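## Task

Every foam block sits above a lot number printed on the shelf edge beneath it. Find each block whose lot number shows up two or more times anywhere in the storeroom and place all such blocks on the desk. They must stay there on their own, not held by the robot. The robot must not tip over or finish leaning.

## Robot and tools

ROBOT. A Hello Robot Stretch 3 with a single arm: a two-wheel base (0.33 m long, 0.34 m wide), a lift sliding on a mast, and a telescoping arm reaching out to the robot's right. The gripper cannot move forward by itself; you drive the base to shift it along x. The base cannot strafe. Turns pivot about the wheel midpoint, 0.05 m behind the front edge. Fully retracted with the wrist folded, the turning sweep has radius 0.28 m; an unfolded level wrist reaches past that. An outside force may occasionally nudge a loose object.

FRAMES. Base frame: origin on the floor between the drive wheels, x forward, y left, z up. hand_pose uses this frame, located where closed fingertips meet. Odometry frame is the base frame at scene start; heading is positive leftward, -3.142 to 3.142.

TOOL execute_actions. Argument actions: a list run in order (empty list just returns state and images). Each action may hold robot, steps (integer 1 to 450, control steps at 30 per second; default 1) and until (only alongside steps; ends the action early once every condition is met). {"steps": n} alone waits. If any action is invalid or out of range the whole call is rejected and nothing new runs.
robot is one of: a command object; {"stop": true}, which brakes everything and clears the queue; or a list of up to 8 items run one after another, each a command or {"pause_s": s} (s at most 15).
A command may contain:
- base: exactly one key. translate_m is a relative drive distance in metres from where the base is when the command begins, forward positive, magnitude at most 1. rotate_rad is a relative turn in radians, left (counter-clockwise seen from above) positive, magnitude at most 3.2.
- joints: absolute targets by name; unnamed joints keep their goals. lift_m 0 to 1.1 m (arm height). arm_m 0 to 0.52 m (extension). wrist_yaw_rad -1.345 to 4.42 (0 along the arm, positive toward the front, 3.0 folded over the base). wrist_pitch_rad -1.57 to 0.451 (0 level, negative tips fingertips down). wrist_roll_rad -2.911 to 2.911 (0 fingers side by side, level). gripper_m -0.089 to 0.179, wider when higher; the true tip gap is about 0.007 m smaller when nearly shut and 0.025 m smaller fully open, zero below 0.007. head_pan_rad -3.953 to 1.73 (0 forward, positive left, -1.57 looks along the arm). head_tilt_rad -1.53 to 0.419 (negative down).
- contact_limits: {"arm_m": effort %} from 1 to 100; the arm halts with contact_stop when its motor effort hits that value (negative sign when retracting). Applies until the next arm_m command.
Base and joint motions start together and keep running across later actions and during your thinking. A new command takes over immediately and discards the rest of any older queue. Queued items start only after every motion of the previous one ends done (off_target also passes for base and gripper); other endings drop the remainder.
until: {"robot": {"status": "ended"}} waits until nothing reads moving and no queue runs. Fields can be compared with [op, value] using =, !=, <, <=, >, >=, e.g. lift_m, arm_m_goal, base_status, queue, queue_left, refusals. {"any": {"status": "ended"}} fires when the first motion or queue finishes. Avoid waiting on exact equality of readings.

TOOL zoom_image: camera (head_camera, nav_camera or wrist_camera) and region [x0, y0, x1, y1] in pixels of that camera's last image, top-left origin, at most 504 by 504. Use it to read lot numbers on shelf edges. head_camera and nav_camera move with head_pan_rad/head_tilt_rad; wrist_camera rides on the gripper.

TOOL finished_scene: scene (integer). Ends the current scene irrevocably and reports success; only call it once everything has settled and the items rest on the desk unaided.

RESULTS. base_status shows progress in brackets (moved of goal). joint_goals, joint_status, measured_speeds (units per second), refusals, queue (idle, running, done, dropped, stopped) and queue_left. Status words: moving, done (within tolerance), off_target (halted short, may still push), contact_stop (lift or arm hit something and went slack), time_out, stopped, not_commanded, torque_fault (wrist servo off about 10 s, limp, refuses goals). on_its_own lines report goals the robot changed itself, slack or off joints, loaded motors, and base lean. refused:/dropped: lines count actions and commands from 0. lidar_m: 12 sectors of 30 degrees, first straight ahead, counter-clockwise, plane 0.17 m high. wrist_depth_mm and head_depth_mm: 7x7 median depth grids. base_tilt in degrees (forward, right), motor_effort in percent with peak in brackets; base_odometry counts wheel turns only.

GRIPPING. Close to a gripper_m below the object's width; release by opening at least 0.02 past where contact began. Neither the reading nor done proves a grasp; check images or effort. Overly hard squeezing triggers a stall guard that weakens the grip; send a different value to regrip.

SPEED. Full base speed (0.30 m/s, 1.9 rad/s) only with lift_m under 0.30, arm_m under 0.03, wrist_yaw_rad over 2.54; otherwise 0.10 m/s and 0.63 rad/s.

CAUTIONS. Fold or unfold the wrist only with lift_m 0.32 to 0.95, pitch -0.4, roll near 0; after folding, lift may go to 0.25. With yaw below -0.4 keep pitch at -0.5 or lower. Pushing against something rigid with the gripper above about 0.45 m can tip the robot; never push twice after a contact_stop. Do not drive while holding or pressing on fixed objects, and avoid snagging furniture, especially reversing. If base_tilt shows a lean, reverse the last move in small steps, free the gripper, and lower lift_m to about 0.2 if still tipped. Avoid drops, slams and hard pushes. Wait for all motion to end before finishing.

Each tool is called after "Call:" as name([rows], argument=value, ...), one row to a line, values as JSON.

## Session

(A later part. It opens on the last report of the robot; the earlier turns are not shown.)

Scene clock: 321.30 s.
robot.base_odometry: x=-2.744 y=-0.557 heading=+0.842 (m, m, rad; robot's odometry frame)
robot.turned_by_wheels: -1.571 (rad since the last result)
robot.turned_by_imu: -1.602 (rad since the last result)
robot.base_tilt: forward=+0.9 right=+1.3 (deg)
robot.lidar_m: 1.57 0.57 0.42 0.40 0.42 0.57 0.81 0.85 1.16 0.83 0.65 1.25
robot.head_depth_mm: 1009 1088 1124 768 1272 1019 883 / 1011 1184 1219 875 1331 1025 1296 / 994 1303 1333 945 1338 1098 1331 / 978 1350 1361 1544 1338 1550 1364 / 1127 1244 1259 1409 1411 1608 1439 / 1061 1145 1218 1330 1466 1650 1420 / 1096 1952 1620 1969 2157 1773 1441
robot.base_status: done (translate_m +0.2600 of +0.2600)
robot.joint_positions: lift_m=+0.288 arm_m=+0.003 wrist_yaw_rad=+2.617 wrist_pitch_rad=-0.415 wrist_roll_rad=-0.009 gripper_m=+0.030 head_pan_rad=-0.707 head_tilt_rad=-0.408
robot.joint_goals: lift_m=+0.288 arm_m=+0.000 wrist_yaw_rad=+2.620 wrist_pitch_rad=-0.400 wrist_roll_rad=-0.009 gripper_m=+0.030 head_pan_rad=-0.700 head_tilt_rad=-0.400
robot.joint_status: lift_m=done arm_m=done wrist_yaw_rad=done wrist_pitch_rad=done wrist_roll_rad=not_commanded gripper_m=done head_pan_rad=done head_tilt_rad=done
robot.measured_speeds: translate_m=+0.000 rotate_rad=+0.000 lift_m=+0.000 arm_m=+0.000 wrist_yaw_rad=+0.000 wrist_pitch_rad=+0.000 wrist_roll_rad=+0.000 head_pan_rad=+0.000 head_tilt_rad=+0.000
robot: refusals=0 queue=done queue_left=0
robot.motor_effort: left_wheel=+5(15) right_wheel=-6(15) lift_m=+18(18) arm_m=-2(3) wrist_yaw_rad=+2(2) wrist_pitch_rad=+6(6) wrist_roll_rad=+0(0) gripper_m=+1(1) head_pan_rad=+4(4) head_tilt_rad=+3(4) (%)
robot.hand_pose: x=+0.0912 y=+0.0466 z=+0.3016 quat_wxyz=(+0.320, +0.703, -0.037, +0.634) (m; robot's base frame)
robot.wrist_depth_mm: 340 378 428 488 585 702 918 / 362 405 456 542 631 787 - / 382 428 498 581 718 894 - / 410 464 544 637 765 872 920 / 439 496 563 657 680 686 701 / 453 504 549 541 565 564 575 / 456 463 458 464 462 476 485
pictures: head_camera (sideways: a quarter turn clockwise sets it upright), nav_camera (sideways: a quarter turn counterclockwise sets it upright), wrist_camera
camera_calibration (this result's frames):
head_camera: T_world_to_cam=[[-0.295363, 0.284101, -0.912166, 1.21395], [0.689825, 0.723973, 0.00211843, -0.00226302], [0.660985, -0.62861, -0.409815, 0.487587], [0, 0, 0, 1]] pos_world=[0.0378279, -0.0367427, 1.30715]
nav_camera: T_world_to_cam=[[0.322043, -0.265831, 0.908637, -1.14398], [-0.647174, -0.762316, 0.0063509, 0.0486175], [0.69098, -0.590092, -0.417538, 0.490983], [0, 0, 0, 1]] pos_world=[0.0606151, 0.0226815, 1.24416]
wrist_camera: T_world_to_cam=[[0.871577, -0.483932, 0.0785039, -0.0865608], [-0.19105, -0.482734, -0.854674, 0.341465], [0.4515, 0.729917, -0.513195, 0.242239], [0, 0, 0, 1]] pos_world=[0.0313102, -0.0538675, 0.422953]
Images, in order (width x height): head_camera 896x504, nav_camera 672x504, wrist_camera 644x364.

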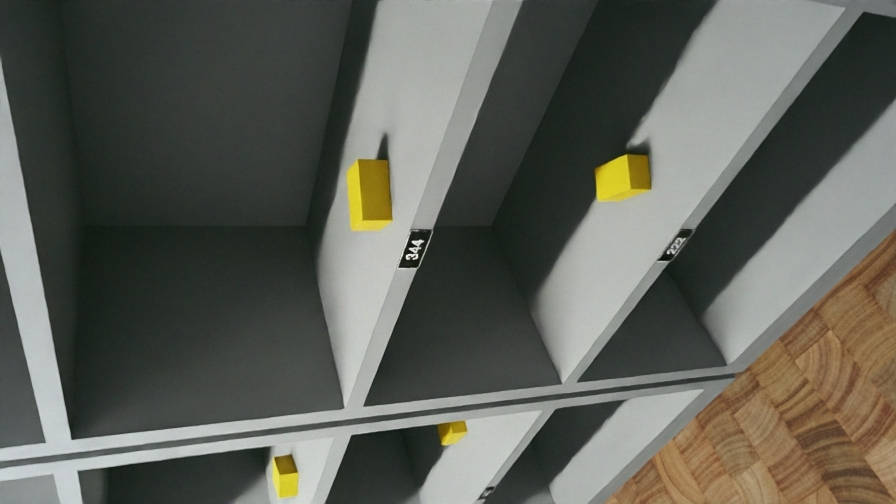

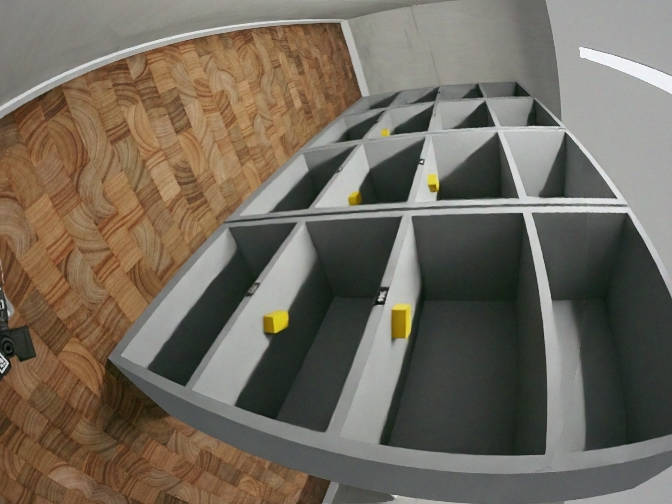

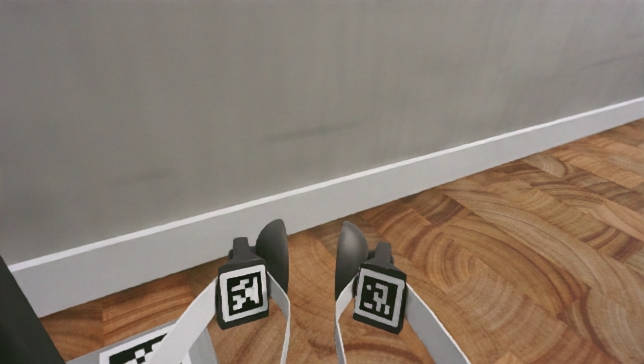

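Call:
execute_actions([
  {"robot":{"base":{"translate_m":1.0},"joints":{"head_pan_rad":-0.66,"head_tilt_rad":-0.48}},"steps":450,"until":{"robot":{"translate_m":[">",0.4]}}},
  {"robot":{"base":{"translate_m":0.75}},"steps":450,"until":{"robot":{"status":"ended"}}},
])

Scene clock: 334.13 s.
robot.base_odometry: x=-1.973 y=+0.306 heading=+0.842 (m, m, rad; robot's odometry frame)
robot.turned_by_wheels: +0.000 (rad since the last result)
robot.turned_by_imu: -0.002 (rad since the last result)
robot.base_tilt: forward=+0.9 right=+1.3 (deg)
robot.lidar_m: 1.58 0.58 0.42 0.40 0.42 0.57 1.58 1.10 1.11 0.61 1.10 1.07
robot.head_depth_mm: 1051 1121 1035 784 1209 962 1246 / 1119 1211 1036 1408 1211 1019 1277 / 1029 1123 1041 1379 1221 1446 1299 / 950 1023 1060 1236 1278 1501 1350 / 900 986 1088 1203 1388 1558 1366 / 1730 1844 2008 1681 1967 1636 1364 / 1635 1737 1877 2002 2041 1662 1360
robot.base_status: done (translate_m +0.7500 of +0.7500)
robot.joint_positions: lift_m=+0.288 arm_m=+0.003 wrist_yaw_rad=+2.617 wrist_pitch_rad=-0.415 wrist_roll_rad=-0.009 gripper_m=+0.030 head_pan_rad=-0.667 head_tilt_rad=-0.475
robot.joint_goals: lift_m=+0.288 arm_m=+0.000 wrist_yaw_rad=+2.620 wrist_pitch_rad=-0.400 wrist_roll_rad=-0.009 gripper_m=+0.030 head_pan_rad=-0.660 head_tilt_rad=-0.480
robot.joint_status: lift_m=done arm_m=done wrist_yaw_rad=done wrist_pitch_rad=done wrist_roll_rad=not_commanded gripper_m=done head_pan_rad=done head_tilt_rad=done
robot.measured_speeds: translate_m=+0.000 rotate_rad=+0.000 lift_m=+0.000 arm_m=+0.000 wrist_yaw_rad=+0.000 wrist_pitch_rad=+0.000 wrist_roll_rad=+0.000 head_pan_rad=+0.000 head_tilt_rad=+0.000
robot: refusals=0 queue=done queue_left=0
robot.motor_effort: left_wheel=+5(15) right_wheel=-6(11) lift_m=+18(19) arm_m=-3(3) wrist_yaw_rad=+2(1) wrist_pitch_rad=+6(5) wrist_roll_rad=+0(0) gripper_m=+0(0) head_pan_rad=+4(11) head_tilt_rad=-3(13) (%)
robot.hand_pose: x=+0.0912 y=+0.0466 z=+0.3016 quat_wxyz=(+0.320, +0.703, -0.037, +0.634) (m; robot's base frame)
robot.wrist_depth_mm: 344 379 430 492 584 711 904 / 362 402 460 541 644 798 - / 381 433 499 588 713 894 - / 406 459 538 630 767 877 915 / 438 487 558 655 668 685 712 / 458 510 545 544 559 562 582 / 451 460 455 457 460 481 485
pictures: head_camera (sideways: a quarter turn clockwise sets it upright), nav_camera (sideways: a quarter turn counterclockwise sets it upright), wrist_camera
camera_calibration (this result's frames):
head_camera: T_world_to_cam=[[-0.353693, 0.309404, -0.882706, 1.17587], [0.660579, 0.750755, -0.00153589, 0.00267292], [0.662221, -0.58364, -0.469923, 0.565795], [0, 0, 0, 1]] pos_world=[0.0394502, -0.0356046, 1.30383]
nav_camera: T_world_to_cam=[[0.379427, -0.289932, 0.878621, -1.10517], [-0.616095, -0.787648, 0.00614475, 0.0486968], [0.690262, -0.543646, -0.477481, 0.568988], [0, 0, 0, 1]] pos_world=[0.0565841, 0.0272583, 1.24241]
wrist_camera: T_world_to_cam=[[0.871592, -0.483905, 0.0785032, -0.0865563], [-0.191057, -0.482774, -0.85465, 0.341448], [0.451469, 0.729908, -0.513235, 0.242255], [0, 0, 0, 1]] pos_world=[0.0313076, -0.0538662, 0.422947]
Images, in order (width x height): head_camera 896x504, nav_camera 672x504, wrist_camera 644x364.

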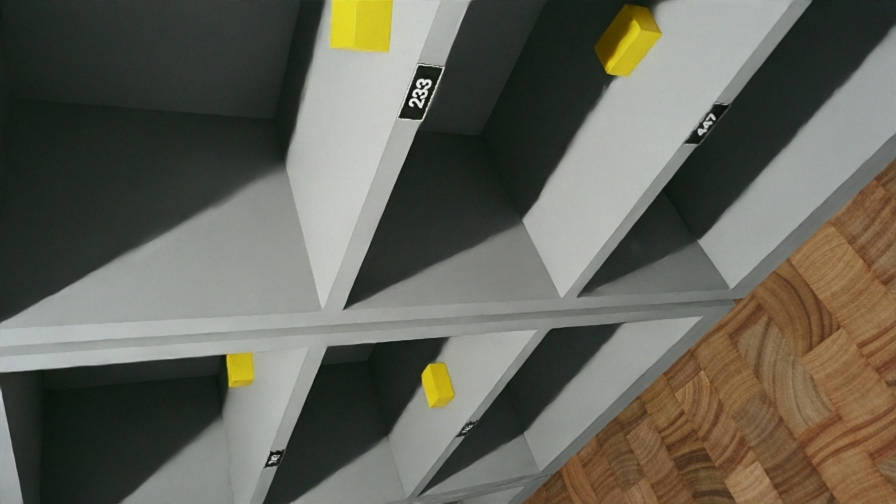

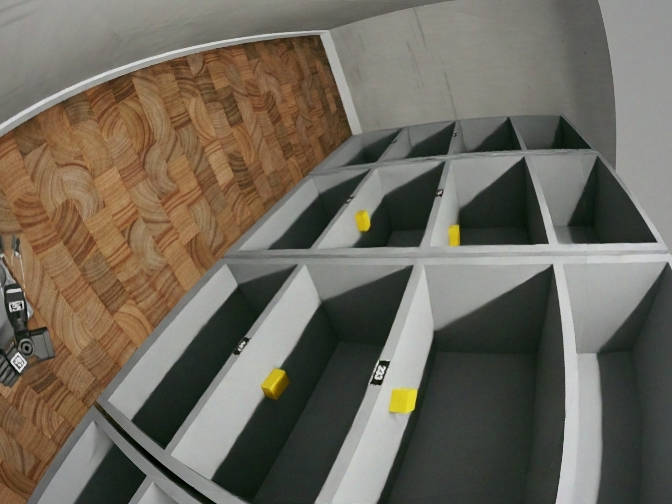

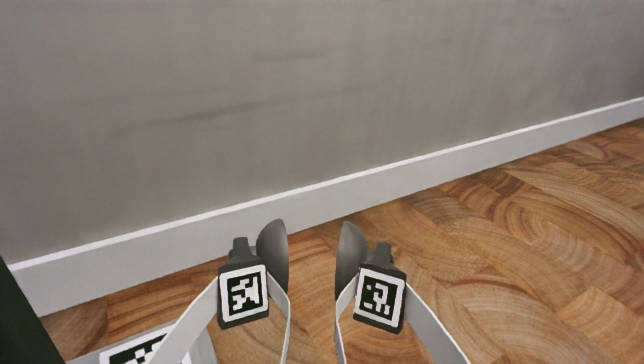

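Call:
zoom_image(camera="head_camera", region=[580, 0, 750, 160])

Call:
zoom_image(camera="head_camera", region=[255, 440, 295, 478])

Call:
zoom_image(camera="head_camera", region=[448, 410, 488, 448])

Region (580, 0, 750, 160) of head_camera's 896x504 image, scaled by 2.965, with more detail than that image has; it fills the top 474 rows of this view, and the rest is white.

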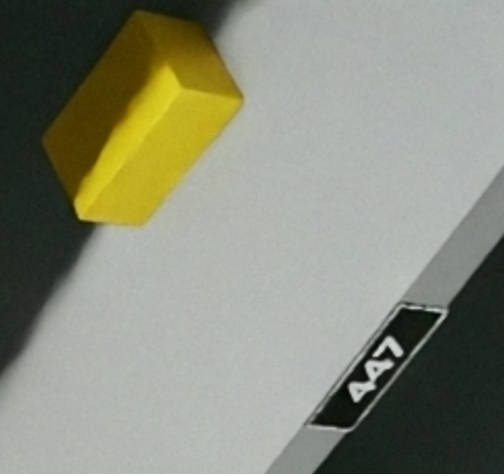

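Region (255, 440, 295, 478) of head_camera's 896x504 image, scaled by 12.600, with more detail than that image has; it fills the top 479 rows of this view, and the rest is white.

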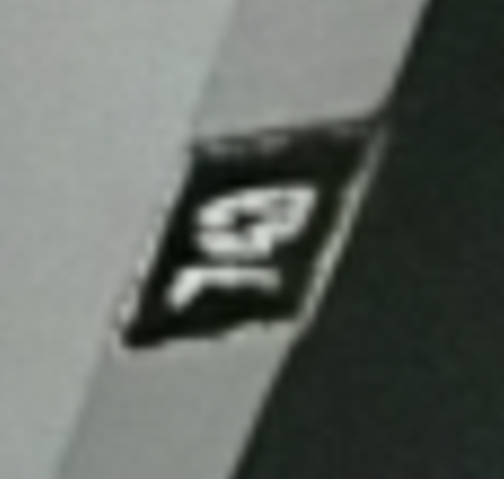

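Region (448, 410, 488, 448) of head_camera's 896x504 image, scaled by 12.600, with more detail than that image has; it fills the top 479 rows of this view, and the rest is white.

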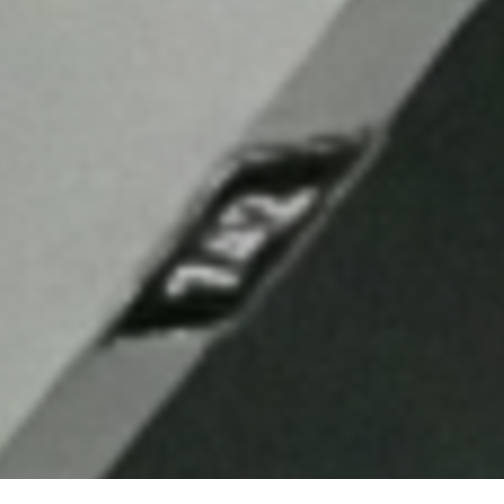

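Call:
execute_actions([
  {"robot":{"base":{"translate_m":1.0},"joints":{"head_pan_rad":-0.75,"head_tilt_rad":-0.45}},"steps":450,"until":{"robot":{"translate_m":[">",0.5]}}},
  {"robot":{"base":{"translate_m":0.83}},"steps":450,"until":{"robot":{"status":"ended"}}},
])

Scene clock: 367.60 s.
robot.base_odometry: x=-1.083 y=+1.302 heading=+0.842 (m, m, rad; robot's odometry frame)
robot.turned_by_wheels: +0.000 (rad since the last result)
robot.turned_by_imu: -0.003 (rad since the last result)
robot.base_tilt: forward=+0.9 right=+1.3 (deg)
robot.lidar_m: 1.46 0.58 0.42 0.41 0.42 0.58 1.58 1.45 0.71 1.06 0.77 1.51
robot.head_depth_mm: 734 814 901 769 1158 976 1200 / 649 712 791 820 1018 975 1252 / 654 702 762 835 921 1029 1183 / 1266 1388 1115 1581 1208 1478 1317 / 1397 1563 1213 1737 1370 1570 1380 / 1415 1527 1367 1670 1819 1624 1369 / 1322 1411 1478 1596 1758 1678 1385
robot.base_status: done (translate_m +0.8300 of +0.8300)
robot.joint_positions: lift_m=+0.288 arm_m=+0.003 wrist_yaw_rad=+2.618 wrist_pitch_rad=-0.415 wrist_roll_rad=-0.009 gripper_m=+0.030 head_pan_rad=-0.743 head_tilt_rad=-0.457
robot.joint_goals: lift_m=+0.288 arm_m=+0.000 wrist_yaw_rad=+2.620 wrist_pitch_rad=-0.400 wrist_roll_rad=-0.009 gripper_m=+0.030 head_pan_rad=-0.750 head_tilt_rad=-0.450
robot.joint_status: lift_m=done arm_m=done wrist_yaw_rad=done wrist_pitch_rad=done wrist_roll_rad=not_commanded gripper_m=done head_pan_rad=done head_tilt_rad=done
robot.measured_speeds: translate_m=+0.000 rotate_rad=+0.000 lift_m=+0.000 arm_m=+0.000 wrist_yaw_rad=+0.000 wrist_pitch_rad=+0.000 wrist_roll_rad=+0.000 head_pan_rad=+0.000 head_tilt_rad=+0.000
robot: refusals=0 queue=done queue_left=0
robot.motor_effort: left_wheel=+4(13) right_wheel=-6(11) lift_m=+19(19) arm_m=-4(3) wrist_yaw_rad=+3(3) wrist_pitch_rad=+5(6) wrist_roll_rad=+0(0) gripper_m=+0(0) head_pan_rad=-3(13) head_tilt_rad=+3(7) (%)
robot.hand_pose: x=+0.0912 y=+0.0466 z=+0.3016 quat_wxyz=(+0.320, +0.703, -0.037, +0.634) (m; robot's base frame)
robot.wrist_depth_mm: 344 380 432 500 594 720 922 / 364 407 468 541 654 806 - / 386 434 502 593 726 909 - / 410 469 540 646 773 870 910 / 436 495 568 646 664 684 691 / 461 503 545 541 564 567 572 / 457 465 453 464 464 480 489
pictures: head_camera (sideways: a quarter turn clockwise sets it upright), nav_camera (sideways: a quarter turn counterclockwise sets it upright), wrist_camera
camera_calibration (this result's frames):
head_camera: T_world_to_cam=[[-0.317986, 0.324977, -0.89066, 1.18603], [0.71557, 0.698541, -0.000596991, 0.00111516], [0.621968, -0.637519, -0.45467, 0.546194], [0, 0, 0, 1]] pos_world=[0.0366269, -0.0380012, 1.30468]
nav_camera: T_world_to_cam=[[0.345172, -0.307558, 0.886716, -1.11552], [-0.674074, -0.738637, 0.00620039, 0.0489779], [0.653054, -0.599853, -0.462274, 0.549428], [0, 0, 0, 1]] pos_world=[0.0592561, 0.0226647, 1.24283]
wrist_camera: T_world_to_cam=[[0.871604, -0.483885, 0.0785026, -0.0865528], [-0.191059, -0.482798, -0.854636, 0.341439], [0.451446, 0.729905, -0.513259, 0.242264], [0, 0, 0, 1]] pos_world=[0.0313055, -0.0538652, 0.422944]
Images, in order (width x height): head_camera 896x504, nav_camera 672x504, wrist_camera 644x364.

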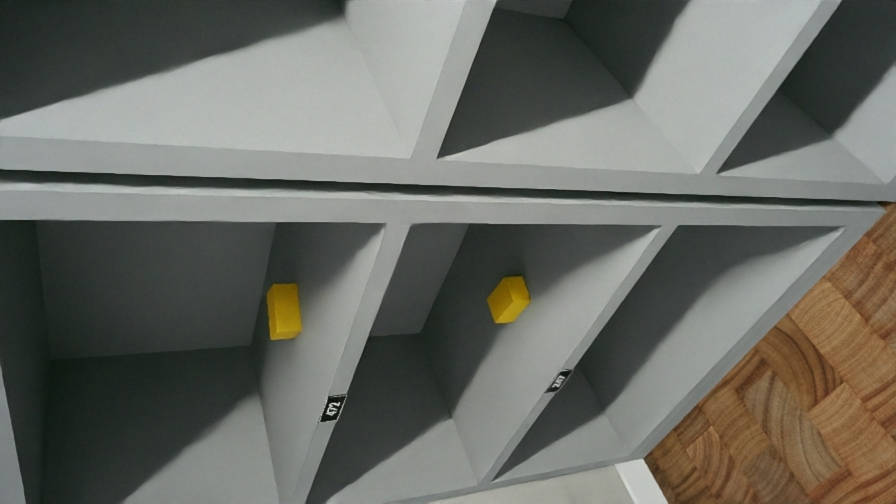

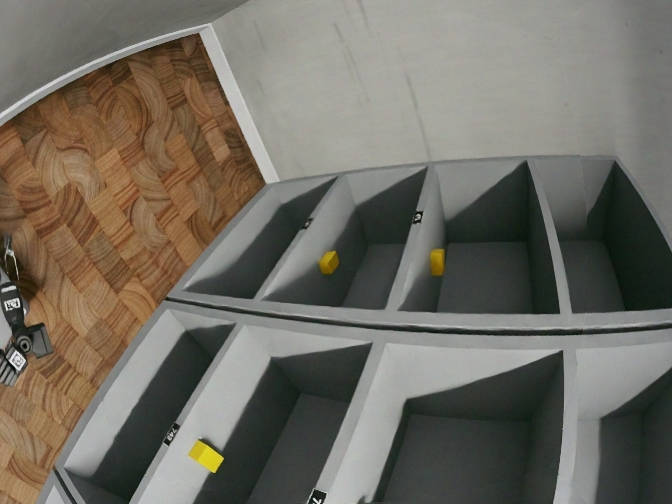

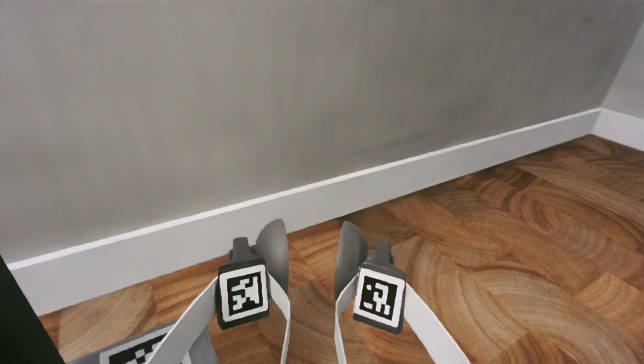

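Call:
zoom_image(camera="head_camera", region=[310, 385, 360, 430])

Call:
zoom_image(camera="head_camera", region=[535, 358, 585, 403])

Call:
zoom_image(camera="nav_camera", region=[150, 412, 200, 457])

Region (310, 385, 360, 430) of head_camera's 896x504 image, scaled by 10.080, with more detail than that image has; it fills the top 454 rows of this view, and the rest is white.

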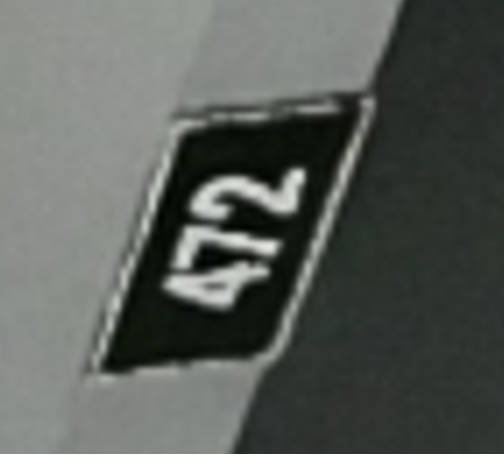

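Region (535, 358, 585, 403) of head_camera's 896x504 image, scaled by 10.080, with more detail than that image has; it fills the top 454 rows of this view, and the rest is white.

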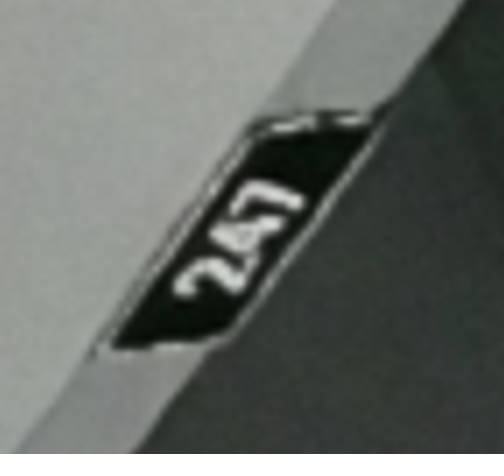

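Region (150, 412, 200, 457) of nav_camera's 672x504 image, scaled by 10.080, with more detail than that image has; it fills the top 454 rows of this view, and the rest is white.

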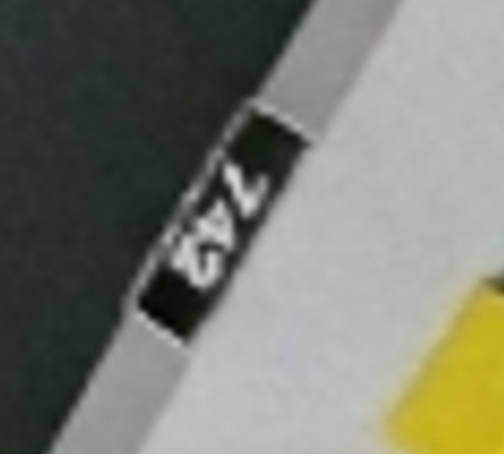

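Call:
execute_actions([
  {"robot":{"base":{"translate_m":-0.84},"joints":{"head_pan_rad":-0.65,"head_tilt_rad":-0.45}},"steps":450,"until":{"robot":{"translate_m":["<",-0.36]}}},
  {"robot":{"joints":{"lift_m":0.60}},"steps":450,"until":{"robot":{"lift_m":[">",0.335]}}},
  {"robot":{"joints":{"wrist_yaw_rad":-0.13,"arm_m":0.12}},"steps":450,"until":{"robot":{"wrist_yaw_rad":["<",1.2]}}},
  {"robot":{"joints":{"wrist_pitch_rad":-0.25,"gripper_m":0.175}},"steps":450,"until":{"robot":{"lift_m":[">",0.59],"wrist_yaw_rad":["<",0.5],"translate_m":["<",-0.68]}}},
  {"robot":{"joints":{"arm_m":0.39}},"steps":450,"until":{"robot":{"status":"ended"}}},
])

Scene clock: 385.30 s.
robot.base_odometry: x=-1.643 y=+0.676 heading=+0.842 (m, m, rad; robot's odometry frame)
robot.turned_by_wheels: +0.000 (rad since the last result)
robot.turned_by_imu: -0.001 (rad since the last result)
robot.base_tilt: forward=+0.9 right=+1.2 (deg)
robot.lidar_m: 1.58 0.57 0.42 0.41 0.42 0.58 1.58 1.51 0.77 1.06 0.72 1.45
robot.head_depth_mm: 598 628 675 724 801 915 1112 / 1142 1231 1019 804 880 954 1047 / 1263 1379 1107 1557 1248 1475 1312 / 1407 1524 1118 1746 1300 1566 1357 / 1350 1443 1368 1641 1806 1605 1376 / 1252 1351 1409 1574 1771 1685 1378 / 1220 1373 2227 2377 2112 1684 1370
robot.base_status: done (translate_m -0.8400 of -0.8400)
robot.joint_positions: lift_m=+0.600 arm_m=+0.390 wrist_yaw_rad=-0.128 wrist_pitch_rad=-0.275 wrist_roll_rad=-0.009 gripper_m=+0.175 head_pan_rad=-0.657 head_tilt_rad=-0.457
robot.joint_goals: lift_m=+0.600 arm_m=+0.390 wrist_yaw_rad=-0.130 wrist_pitch_rad=-0.250 wrist_roll_rad=-0.009 gripper_m=+0.175 head_pan_rad=-0.650 head_tilt_rad=-0.450
robot.joint_status: lift_m=done arm_m=done wrist_yaw_rad=done wrist_pitch_rad=done wrist_roll_rad=not_commanded gripper_m=done head_pan_rad=done head_tilt_rad=done
robot.measured_speeds: translate_m=+0.000 rotate_rad=+0.000 lift_m=+0.000 arm_m=+0.000 wrist_yaw_rad=+0.000 wrist_pitch_rad=+0.000 wrist_roll_rad=+0.000 head_pan_rad=+0.000 head_tilt_rad=+0.000
robot: refusals=0 queue=done queue_left=0
robot.motor_effort: left_wheel=+4(9) right_wheel=-6(15) lift_m=+26(28) arm_m=+2(1) wrist_yaw_rad=-1(2) wrist_pitch_rad=+9(10) wrist_roll_rad=+0(0) gripper_m=+0(85) head_pan_rad=+5(18) head_tilt_rad=+3(3) (%)
robot.hand_pose: x=-0.0522 y=-0.7728 z=+0.6458 quat_wxyz=(+0.696, +0.053, -0.702, -0.142) (m; robot's base frame)
robot.wrist_depth_mm: 357 370 381 396 412 428 433 / 374 391 406 423 437 453 453 / 398 411 428 447 464 490 448 / 421 438 455 474 492 522 458 / 370 380 386 395 407 422 423 / - 301 305 312 318 332 336 / 232 247 215 203 262 260 283
pictures: head_camera (sideways: a quarter turn clockwise sets it upright), nav_camera (sideways: a quarter turn counterclockwise sets it upright), wrist_camera
camera_calibration (this result's frames):
head_camera: T_world_to_cam=[[-0.344547, 0.29641, -0.890746, 1.1863], [0.653037, 0.757326, -0.000586625, 0.00148312], [0.674411, -0.581892, -0.454501, 0.545654], [0, 0, 0, 1]] pos_world=[0.0397725, -0.0352434, 1.30469]
nav_camera: T_world_to_cam=[[0.370139, -0.276725, 0.886804, -1.11579], [-0.608257, -0.793716, 0.006201, 0.0485757], [0.702154, -0.5417, -0.462105, 0.548909], [0, 0, 0, 1]] pos_world=[0.0571257, 0.0271323, 1.24284]
wrist_camera: T_world_to_cam=[[-0.989379, 0.121266, 0.0801469, -0.01558], [-0.02588, 0.39561, -0.918054, 0.941043], [-0.143036, -0.910378, -0.38827, -0.297597], [0, 0, 0, 1]] pos_world=[-0.0336273, -0.641322, 0.749629]
Images, in order (width x height): head_camera 896x504, nav_camera 672x504, wrist_camera 644x364.

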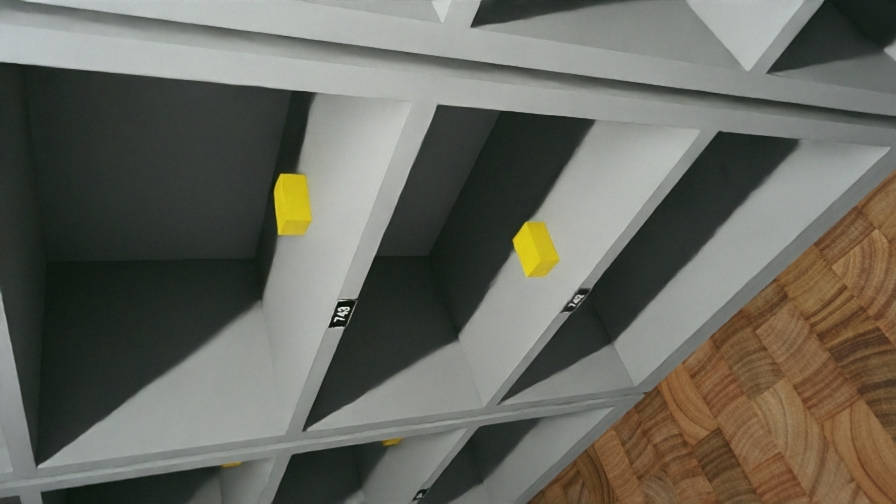

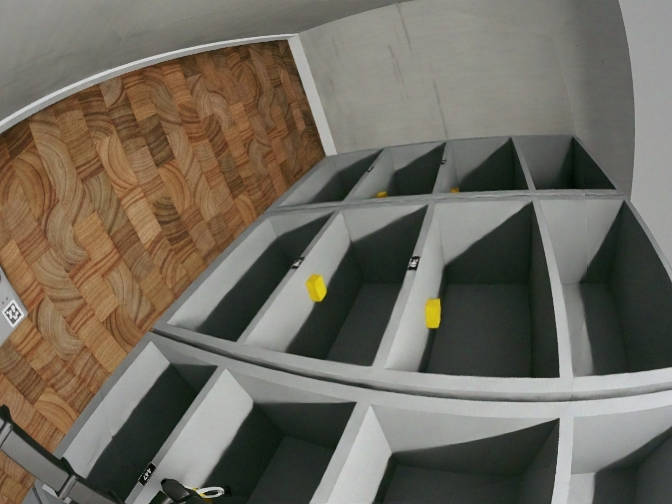

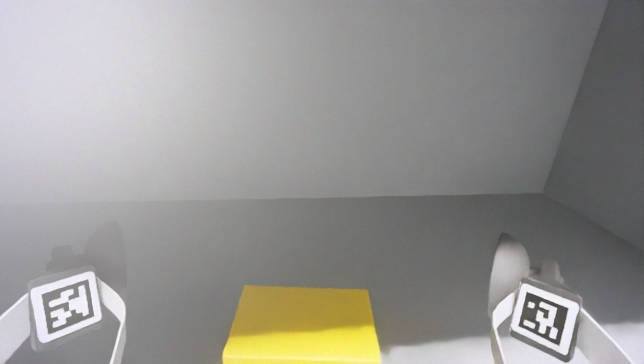

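Call:
zoom_image(camera="head_camera", region=[318, 290, 368, 335])

Call:
zoom_image(camera="head_camera", region=[552, 278, 602, 323])

Region (318, 290, 368, 335) of head_camera's 896x504 image, scaled by 10.080, with more detail than that image has; it fills the top 454 rows of this view, and the rest is white.

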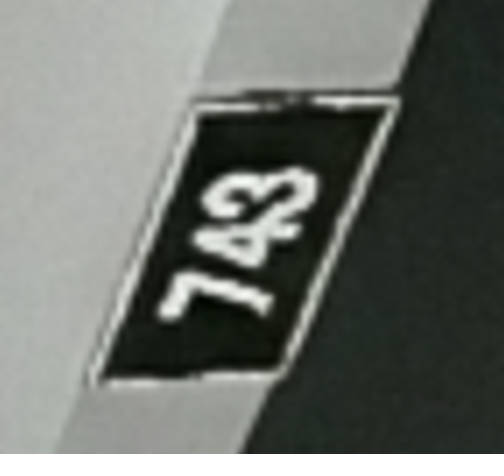

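Region (552, 278, 602, 323) of head_camera's 896x504 image, scaled by 10.080, with more detail than that image has; it fills the top 454 rows of this view, and the rest is white.

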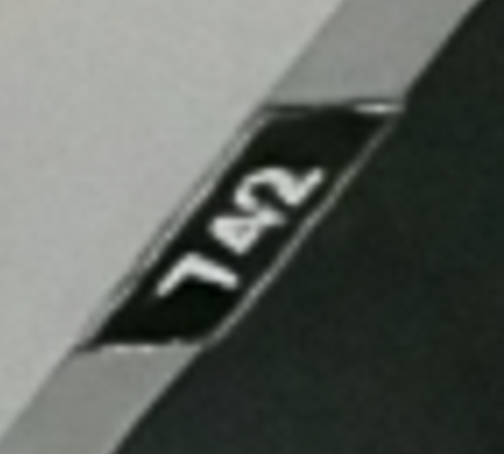

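Call:
execute_actions([
  {"robot":{"joints":{"arm_m":0.413,"lift_m":0.520,"gripper_m":0.16}},"steps":450,"until":{"robot":{"status":"ended"}}},
  {"robot":{"joints":{"gripper_m":0.042}},"steps":450,"until":{"robot":{"status":"ended"}}},
  {"robot":{"joints":{"lift_m":0.545}},"steps":450,"until":{"robot":{"status":"ended"}}},
])

Scene clock: 402.73 s.
robot.base_odometry: x=-1.643 y=+0.676 heading=+0.842 (m, m, rad; robot's odometry frame)
robot.turned_by_wheels: +0.000 (rad since the last result)
robot.turned_by_imu: -0.001 (rad since the last result)
robot.base_tilt: forward=+0.9 right=+1.3 (deg)
robot.lidar_m: 1.58 0.58 0.42 0.41 0.42 0.58 1.59 1.51 0.77 1.06 0.71 1.45
robot.head_depth_mm: 598 630 669 726 800 912 1111 / 1148 1239 1016 800 885 953 1055 / 1264 1364 1109 1558 1254 1485 1306 / 1404 1529 1119 1737 1303 1567 1362 / 1341 1446 1362 1650 1807 1632 1373 / 1249 1341 1418 1574 1759 1696 1381 / 1216 1382 2234 2403 2099 1668 1373
robot.base_status: done (translate_m -0.8400 of -0.8400)
robot.joint_positions: lift_m=+0.545 arm_m=+0.413 wrist_yaw_rad=-0.128 wrist_pitch_rad=-0.275 wrist_roll_rad=-0.009 gripper_m=+0.043 head_pan_rad=-0.657 head_tilt_rad=-0.457
robot.joint_goals: lift_m=+0.545 arm_m=+0.413 wrist_yaw_rad=-0.130 wrist_pitch_rad=-0.250 wrist_roll_rad=-0.009 gripper_m=+0.042 head_pan_rad=-0.650 head_tilt_rad=-0.450
robot.joint_status: lift_m=done arm_m=done wrist_yaw_rad=done wrist_pitch_rad=done wrist_roll_rad=not_commanded gripper_m=done head_pan_rad=done head_tilt_rad=done
robot.measured_speeds: translate_m=+0.000 rotate_rad=+0.000 lift_m=+0.000 arm_m=+0.000 wrist_yaw_rad=+0.000 wrist_pitch_rad=+0.000 wrist_roll_rad=+0.000 head_pan_rad=+0.000 head_tilt_rad=+0.000
robot: refusals=0 queue=done queue_left=0
robot.motor_effort: left_wheel=+4(4) right_wheel=-6(5) lift_m=+27(28) arm_m=+3(3) wrist_yaw_rad=+0(0) wrist_pitch_rad=+9(9) wrist_roll_rad=+0(0) gripper_m=-16(93) head_pan_rad=+4(4) head_tilt_rad=+3(2) (%)
robot.hand_pose: x=-0.0522 y=-0.7958 z=+0.5908 quat_wxyz=(+0.696, +0.053, -0.702, -0.142) (m; robot's base frame)
robot.wrist_depth_mm: 337 350 363 376 389 407 416 / 353 369 381 396 413 433 438 / 377 389 406 422 440 465 450 / 360 369 386 400 411 426 419 / 271 279 161 160 280 307 318 / 217 228 135 137 138 242 246 / 186 179 148 146 180 194 200
pictures: head_camera (sideways: a quarter turn clockwise sets it upright), nav_camera (sideways: a quarter turn counterclockwise sets it upright), wrist_camera
camera_calibration (this result's frames):
head_camera: T_world_to_cam=[[-0.344547, 0.29641, -0.890746, 1.1863], [0.653036, 0.757326, -0.000586628, 0.00148313], [0.674412, -0.581892, -0.454501, 0.545654], [0, 0, 0, 1]] pos_world=[0.0397726, -0.0352433, 1.30469]
nav_camera: T_world_to_cam=[[0.37014, -0.276724, 0.886803, -1.11579], [-0.608256, -0.793717, 0.006201, 0.0485757], [0.702155, -0.541699, -0.462105, 0.548909], [0, 0, 0, 1]] pos_world=[0.0571257, 0.0271324, 1.24284]
wrist_camera: T_world_to_cam=[[-0.989379, 0.121268, 0.0801469, -0.00838039], [-0.0258876, 0.395557, -0.918077, 0.899616], [-0.143036, -0.9104, -0.388216, -0.339946], [0, 0, 0, 1]] pos_world=[-0.0336269, -0.66432, 0.694616]
Images, in order (width x height): head_camera 896x504, nav_camera 672x504, wrist_camera 644x364.

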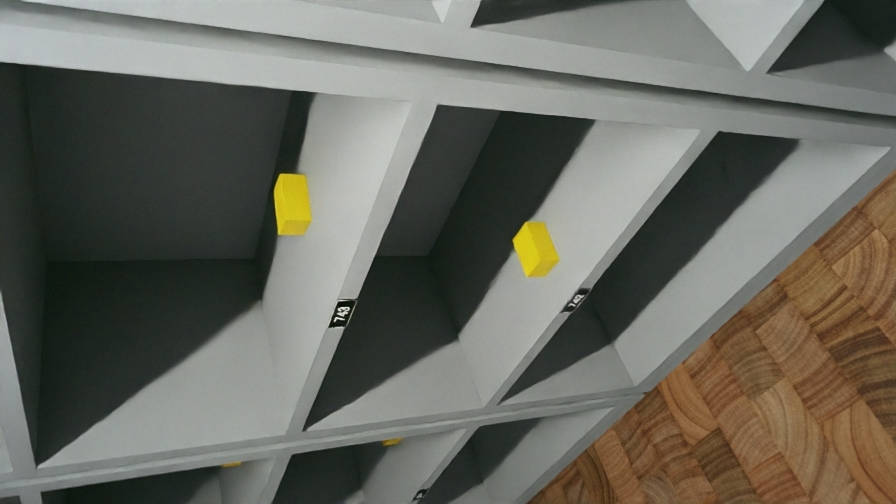

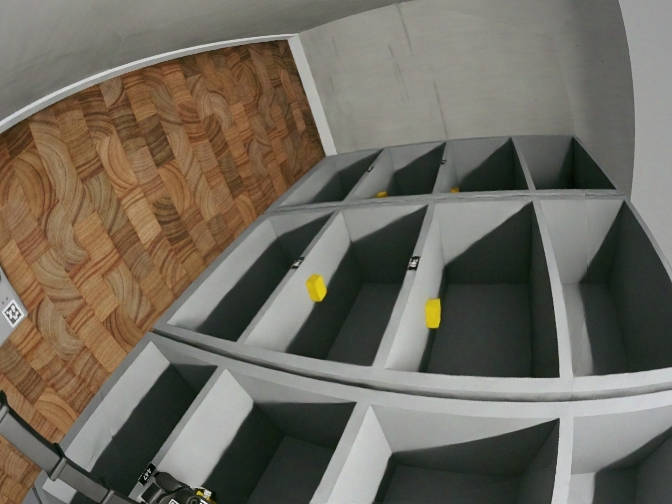

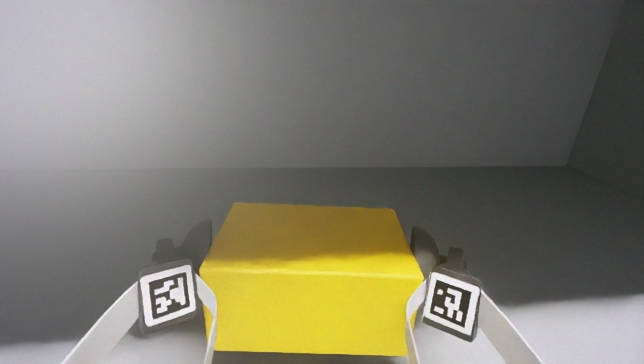

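Call:
execute_actions([
  {"robot":{"base":{"rotate_rad":0.11},"joints":{"arm_m":0.0,"wrist_yaw_rad":0.0}},"steps":450,"until":{"robot":{"base_status":["!=","moving"]}}},
  {"robot":{"base":{"translate_m":-1.0}},"steps":450,"until":{"robot":{"arm_m":["<",0.11]}}},
  {"robot":{"joints":{"wrist_yaw_rad":2.62,"wrist_pitch_rad":-0.4,"lift_m":0.34}},"steps":450,"until":{"robot":{"wrist_yaw_rad":[">",2.4]}}},
  {"robot":{"joints":{"lift_m":0.288}},"steps":450,"until":{"robot":{"translate_m":["<",-0.6]}}},
  {"robot":{"base":{"translate_m":-1.0}},"steps":450,"until":{"robot":{"translate_m":["<",-0.5]}}},
  {"robot":{"base":{"translate_m":-0.89}},"steps":450,"until":{"robot":{"status":"ended"}}},
  {"robot":{"base":{"rotate_rad":1.651},"joints":{"head_pan_rad":-1.75,"head_tilt_rad":-0.65}},"steps":450,"until":{"robot":{"status":"ended"}}},
])

Scene clock: 436.17 s.
robot.base_odometry: x=-2.807 y=-0.957 heading=+2.602 (m, m, rad; robot's odometry frame)
robot.turned_by_wheels: +1.761 (rad since the last result)
robot.turned_by_imu: +1.791 (rad since the last result)
robot.base_tilt: forward=+0.9 right=+1.2 (deg)
robot.lidar_m: 0.63 0.57 0.47 0.47 0.53 0.85 2.86 0.68 0.70 1.42 0.75 0.63
robot.head_depth_mm: 1259 1378 1536 1361 1573 1372 1211 / 2022 2258 1951 1827 1677 1430 1226 / 3679 3402 2791 2182 1731 1430 1234 / 3882 - 2879 2184 1732 1437 1227 / 3932 - 2905 2197 1742 1437 1232 / 3163 3202 2746 2146 1739 1438 1229 / 2054 2069 2035 1970 1737 1457 1236
robot.base_status: done (rotate_rad +1.6508 of +1.6510)
robot.joint_positions: lift_m=+0.288 arm_m=+0.003 wrist_yaw_rad=+2.617 wrist_pitch_rad=-0.418 wrist_roll_rad=-0.009 gripper_m=+0.043 head_pan_rad=-1.743 head_tilt_rad=-0.643
robot.joint_goals: lift_m=+0.288 arm_m=+0.000 wrist_yaw_rad=+2.620 wrist_pitch_rad=-0.400 wrist_roll_rad=-0.009 gripper_m=+0.042 head_pan_rad=-1.750 head_tilt_rad=-0.650
robot.joint_status: lift_m=done arm_m=done wrist_yaw_rad=done wrist_pitch_rad=done wrist_roll_rad=not_commanded gripper_m=done head_pan_rad=done head_tilt_rad=done
robot.measured_speeds: translate_m=+0.000 rotate_rad=+0.000 lift_m=+0.000 arm_m=+0.000 wrist_yaw_rad=+0.000 wrist_pitch_rad=+0.000 wrist_roll_rad=+0.000 head_pan_rad=+0.000 head_tilt_rad=+0.000
robot: refusals=0 queue=done queue_left=0
robot.motor_effort: left_wheel=-4(14) right_wheel=+5(16) lift_m=+18(24) arm_m=-3(5) wrist_yaw_rad=+2(1) wrist_pitch_rad=+7(10) wrist_roll_rad=+0(0) gripper_m=-18(18) head_pan_rad=-3(49) head_tilt_rad=-5(22) (%)
robot.hand_pose: x=+0.0911 y=+0.0462 z=+0.3009 quat_wxyz=(+0.321, +0.703, -0.036, +0.633) (m; robot's base frame)
robot.wrist_depth_mm: 402 434 470 511 562 617 519 / 435 469 502 551 611 658 525 / 459 498 543 605 670 702 534 / 494 544 588 647 734 707 547 / 523 568 161 160 639 664 546 / 511 538 135 137 137 568 538 / 456 - 146 146 440 472 486
pictures: head_camera (sideways: a quarter turn clockwise sets it upright), nav_camera (sideways: a quarter turn counterclockwise sets it upright), wrist_camera
camera_calibration (this result's frames):
head_camera: T_world_to_cam=[[0.12855, 0.597074, -0.791819, 1.05442], [0.974552, -0.22391, -0.0106244, 0.0125886], [-0.18364, -0.770303, -0.610663, 0.754064], [0, 0, 0, 1]] pos_world=[-0.00933713, -0.0458893, 1.29552]
nav_camera: T_world_to_cam=[[-0.0990577, -0.609691, 0.786425, -0.982045], [-0.985893, 0.167287, 0.00550939, 0.0517811], [-0.134917, -0.774786, -0.617661, 0.7564], [0, 0, 0, 1]] pos_world=[0.0558231, -0.0213576, 1.23922]
wrist_camera: T_world_to_cam=[[0.871633, -0.483838, 0.0784615, -0.0865306], [-0.192369, -0.484903, -0.853149, 0.340458], [0.450832, 0.728539, -0.515733, 0.243108], [0, 0, 0, 1]] pos_world=[0.0313155, -0.0538916, 0.42263]
Images, in order (width x height): head_camera 896x504, nav_camera 672x504, wrist_camera 644x364.

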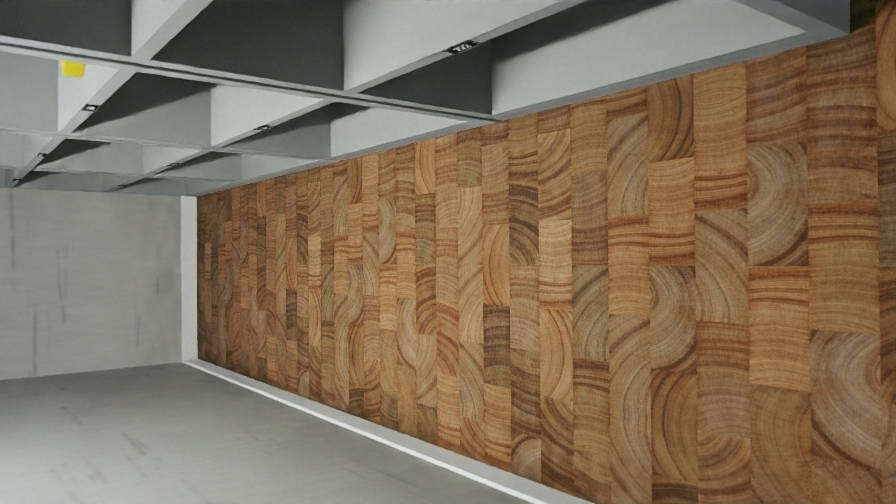

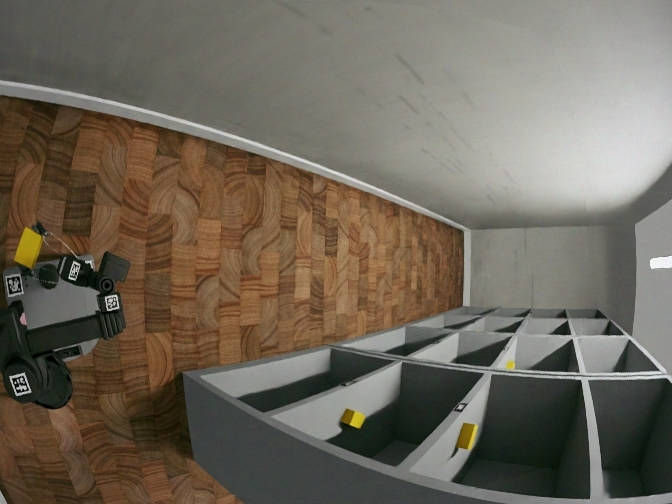

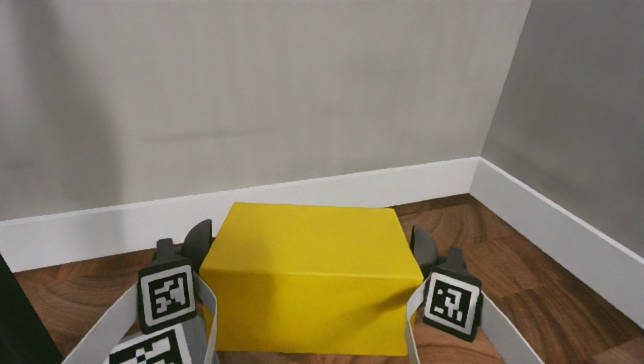

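Call:
execute_actions([
  {"robot":{"base":{"translate_m":-1.0}},"steps":450,"until":{"robot":{"translate_m":["<",-0.5]}}},
  {"robot":{"base":{"translate_m":-1.0}},"steps":450,"until":{"robot":{"translate_m":["<",-0.5]}}},
  {"robot":[{"base":{"translate_m":-0.89}},{"base":{"rotate_rad":-1.01}}],"steps":450,"until":{"robot":{"translate_m":["<",-0.74]}}},
  {"robot":{"joints":{"lift_m":0.76}},"steps":450,"until":{"robot":{"lift_m":[">",0.335]}}},
  {"robot":{"joints":{"wrist_yaw_rad":0.0,"arm_m":0.13}},"steps":450,"until":{"robot":{"base_status":["!=","moving"]}}},
  {"robot":{"base":{"rotate_rad":-1.01}},"steps":450,"until":{"robot":{"wrist_yaw_rad":["<",1.2]}}},
  {"robot":{"joints":{"wrist_pitch_rad":-0.25}},"steps":450,"until":{"robot":{"lift_m":[">",0.75],"wrist_pitch_rad":[">",-0.3]}}},
  {"robot":{"joints":{"arm_m":0.50}},"steps":450,"until":{"robot":{"status":"ended"}}},
])

Scene clock: 458.07 s.
robot.base_odometry: x=-1.174 y=-1.935 heading=+1.592 (m, m, rad; robot's odometry frame)
robot.turned_by_wheels: -1.010 (rad since the last result)
robot.turned_by_imu: -1.029 (rad since the last result)
robot.base_tilt: forward=+0.9 right=+1.3 (deg)
robot.lidar_m: 1.21 1.04 1.79 1.00 0.85 0.85 0.97 1.28 1.28 1.01 1.30 2.20
robot.head_depth_mm: 1089 1201 1322 1493 1637 1434 1257 / 1144 1259 1394 1597 1692 1513 - / 1215 1340 1330 1687 - 1404 1220 / 1289 1434 1327 1293 1541 1435 1229 / 1361 1518 1395 919 1672 1414 1229 / 1458 1613 1333 942 1672 1437 1239 / 1554 1706 1267 1024 1690 1439 1239
robot.base_status: done (rotate_rad -1.0098 of -1.0100)
robot.joint_positions: lift_m=+0.760 arm_m=+0.500 wrist_yaw_rad=+0.002 wrist_pitch_rad=-0.279 wrist_roll_rad=-0.009 gripper_m=+0.043 head_pan_rad=-1.743 head_tilt_rad=-0.643
robot.joint_goals: lift_m=+0.760 arm_m=+0.500 wrist_yaw_rad=+0.000 wrist_pitch_rad=-0.250 wrist_roll_rad=-0.009 gripper_m=+0.042 head_pan_rad=-1.750 head_tilt_rad=-0.650
robot.joint_status: lift_m=done arm_m=done wrist_yaw_rad=done wrist_pitch_rad=done wrist_roll_rad=not_commanded gripper_m=done head_pan_rad=done head_tilt_rad=done
robot.measured_speeds: translate_m=+0.000 rotate_rad=+0.000 lift_m=+0.000 arm_m=+0.000 wrist_yaw_rad=+0.000 wrist_pitch_rad=+0.000 wrist_roll_rad=+0.000 head_pan_rad=+0.000 head_tilt_rad=+0.000
robot: refusals=0 queue=done queue_left=0
robot.motor_effort: left_wheel=+4(14) right_wheel=-6(11) lift_m=+27(30) arm_m=+2(3) wrist_yaw_rad=+0(1) wrist_pitch_rad=+11(13) wrist_roll_rad=+0(0) gripper_m=-18(17) head_pan_rad=-3(3) head_tilt_rad=-5(4) (%)
robot.hand_pose: x=-0.0211 y=-0.8843 z=+0.8047 quat_wxyz=(+0.704, +0.100, -0.697, -0.098) (m; robot's base frame)
robot.wrist_depth_mm: - - - 905 733 617 525 / - - - 965 751 637 552 / 623 651 694 724 737 647 570 / 418 432 447 466 484 500 521 / 318 325 161 160 327 359 372 / 254 269 135 137 137 284 298 / 214 209 148 146 211 227 243
pictures: head_camera (sideways: a quarter turn clockwise sets it upright), nav_camera (sideways: a quarter turn counterclockwise sets it upright), wrist_camera
camera_calibration (this result's frames):
head_camera: T_world_to_cam=[[0.128573, 0.597069, -0.791819, 1.05442], [0.974543, -0.223949, -0.0106245, 0.0125887], [-0.18367, -0.770296, -0.610663, 0.754065], [0, 0, 0, 1]] pos_world=[-0.00933893, -0.0458887, 1.29552]
nav_camera: T_world_to_cam=[[-0.0990818, -0.609687, 0.786425, -0.982044], [-0.985886, 0.167325, 0.00550939, 0.051781], [-0.134948, -0.77478, -0.617661, 0.756401], [0, 0, 0, 1]] pos_world=[0.0558222, -0.0213595, 1.23922]
wrist_camera: T_world_to_cam=[[-0.996751, -0.00828784, 0.0801204, -0.0987143], [-0.0769185, 0.39316, -0.916247, 1.12713], [-0.0239064, -0.919433, -0.39252, -0.33509], [0, 0, 0, 1]] pos_world=[-0.019707, -0.752055, 0.909112]
Images, in order (width x height): head_camera 896x504, nav_camera 672x504, wrist_camera 644x364.

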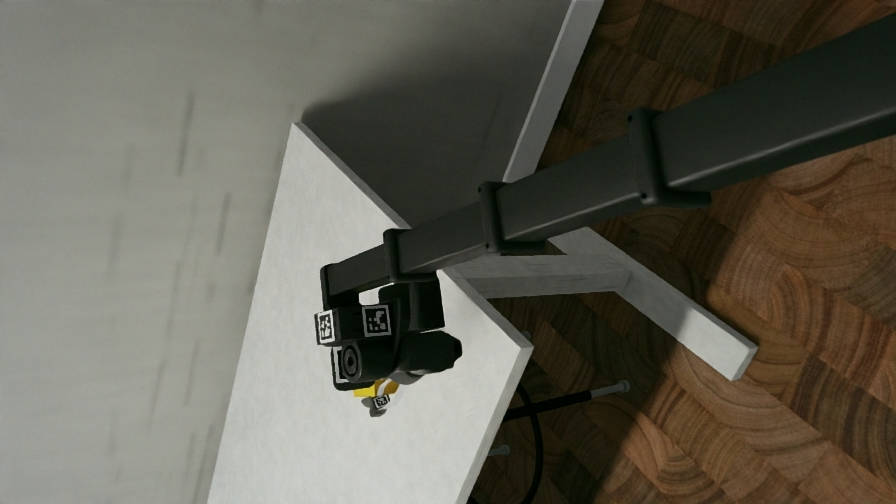

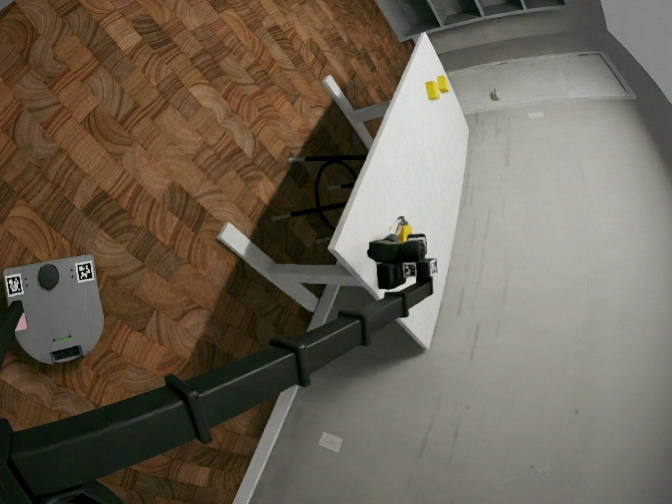

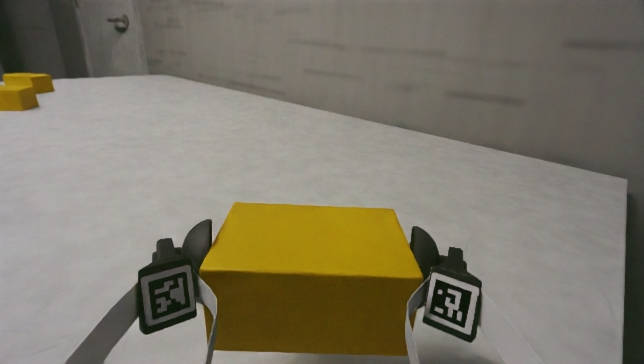

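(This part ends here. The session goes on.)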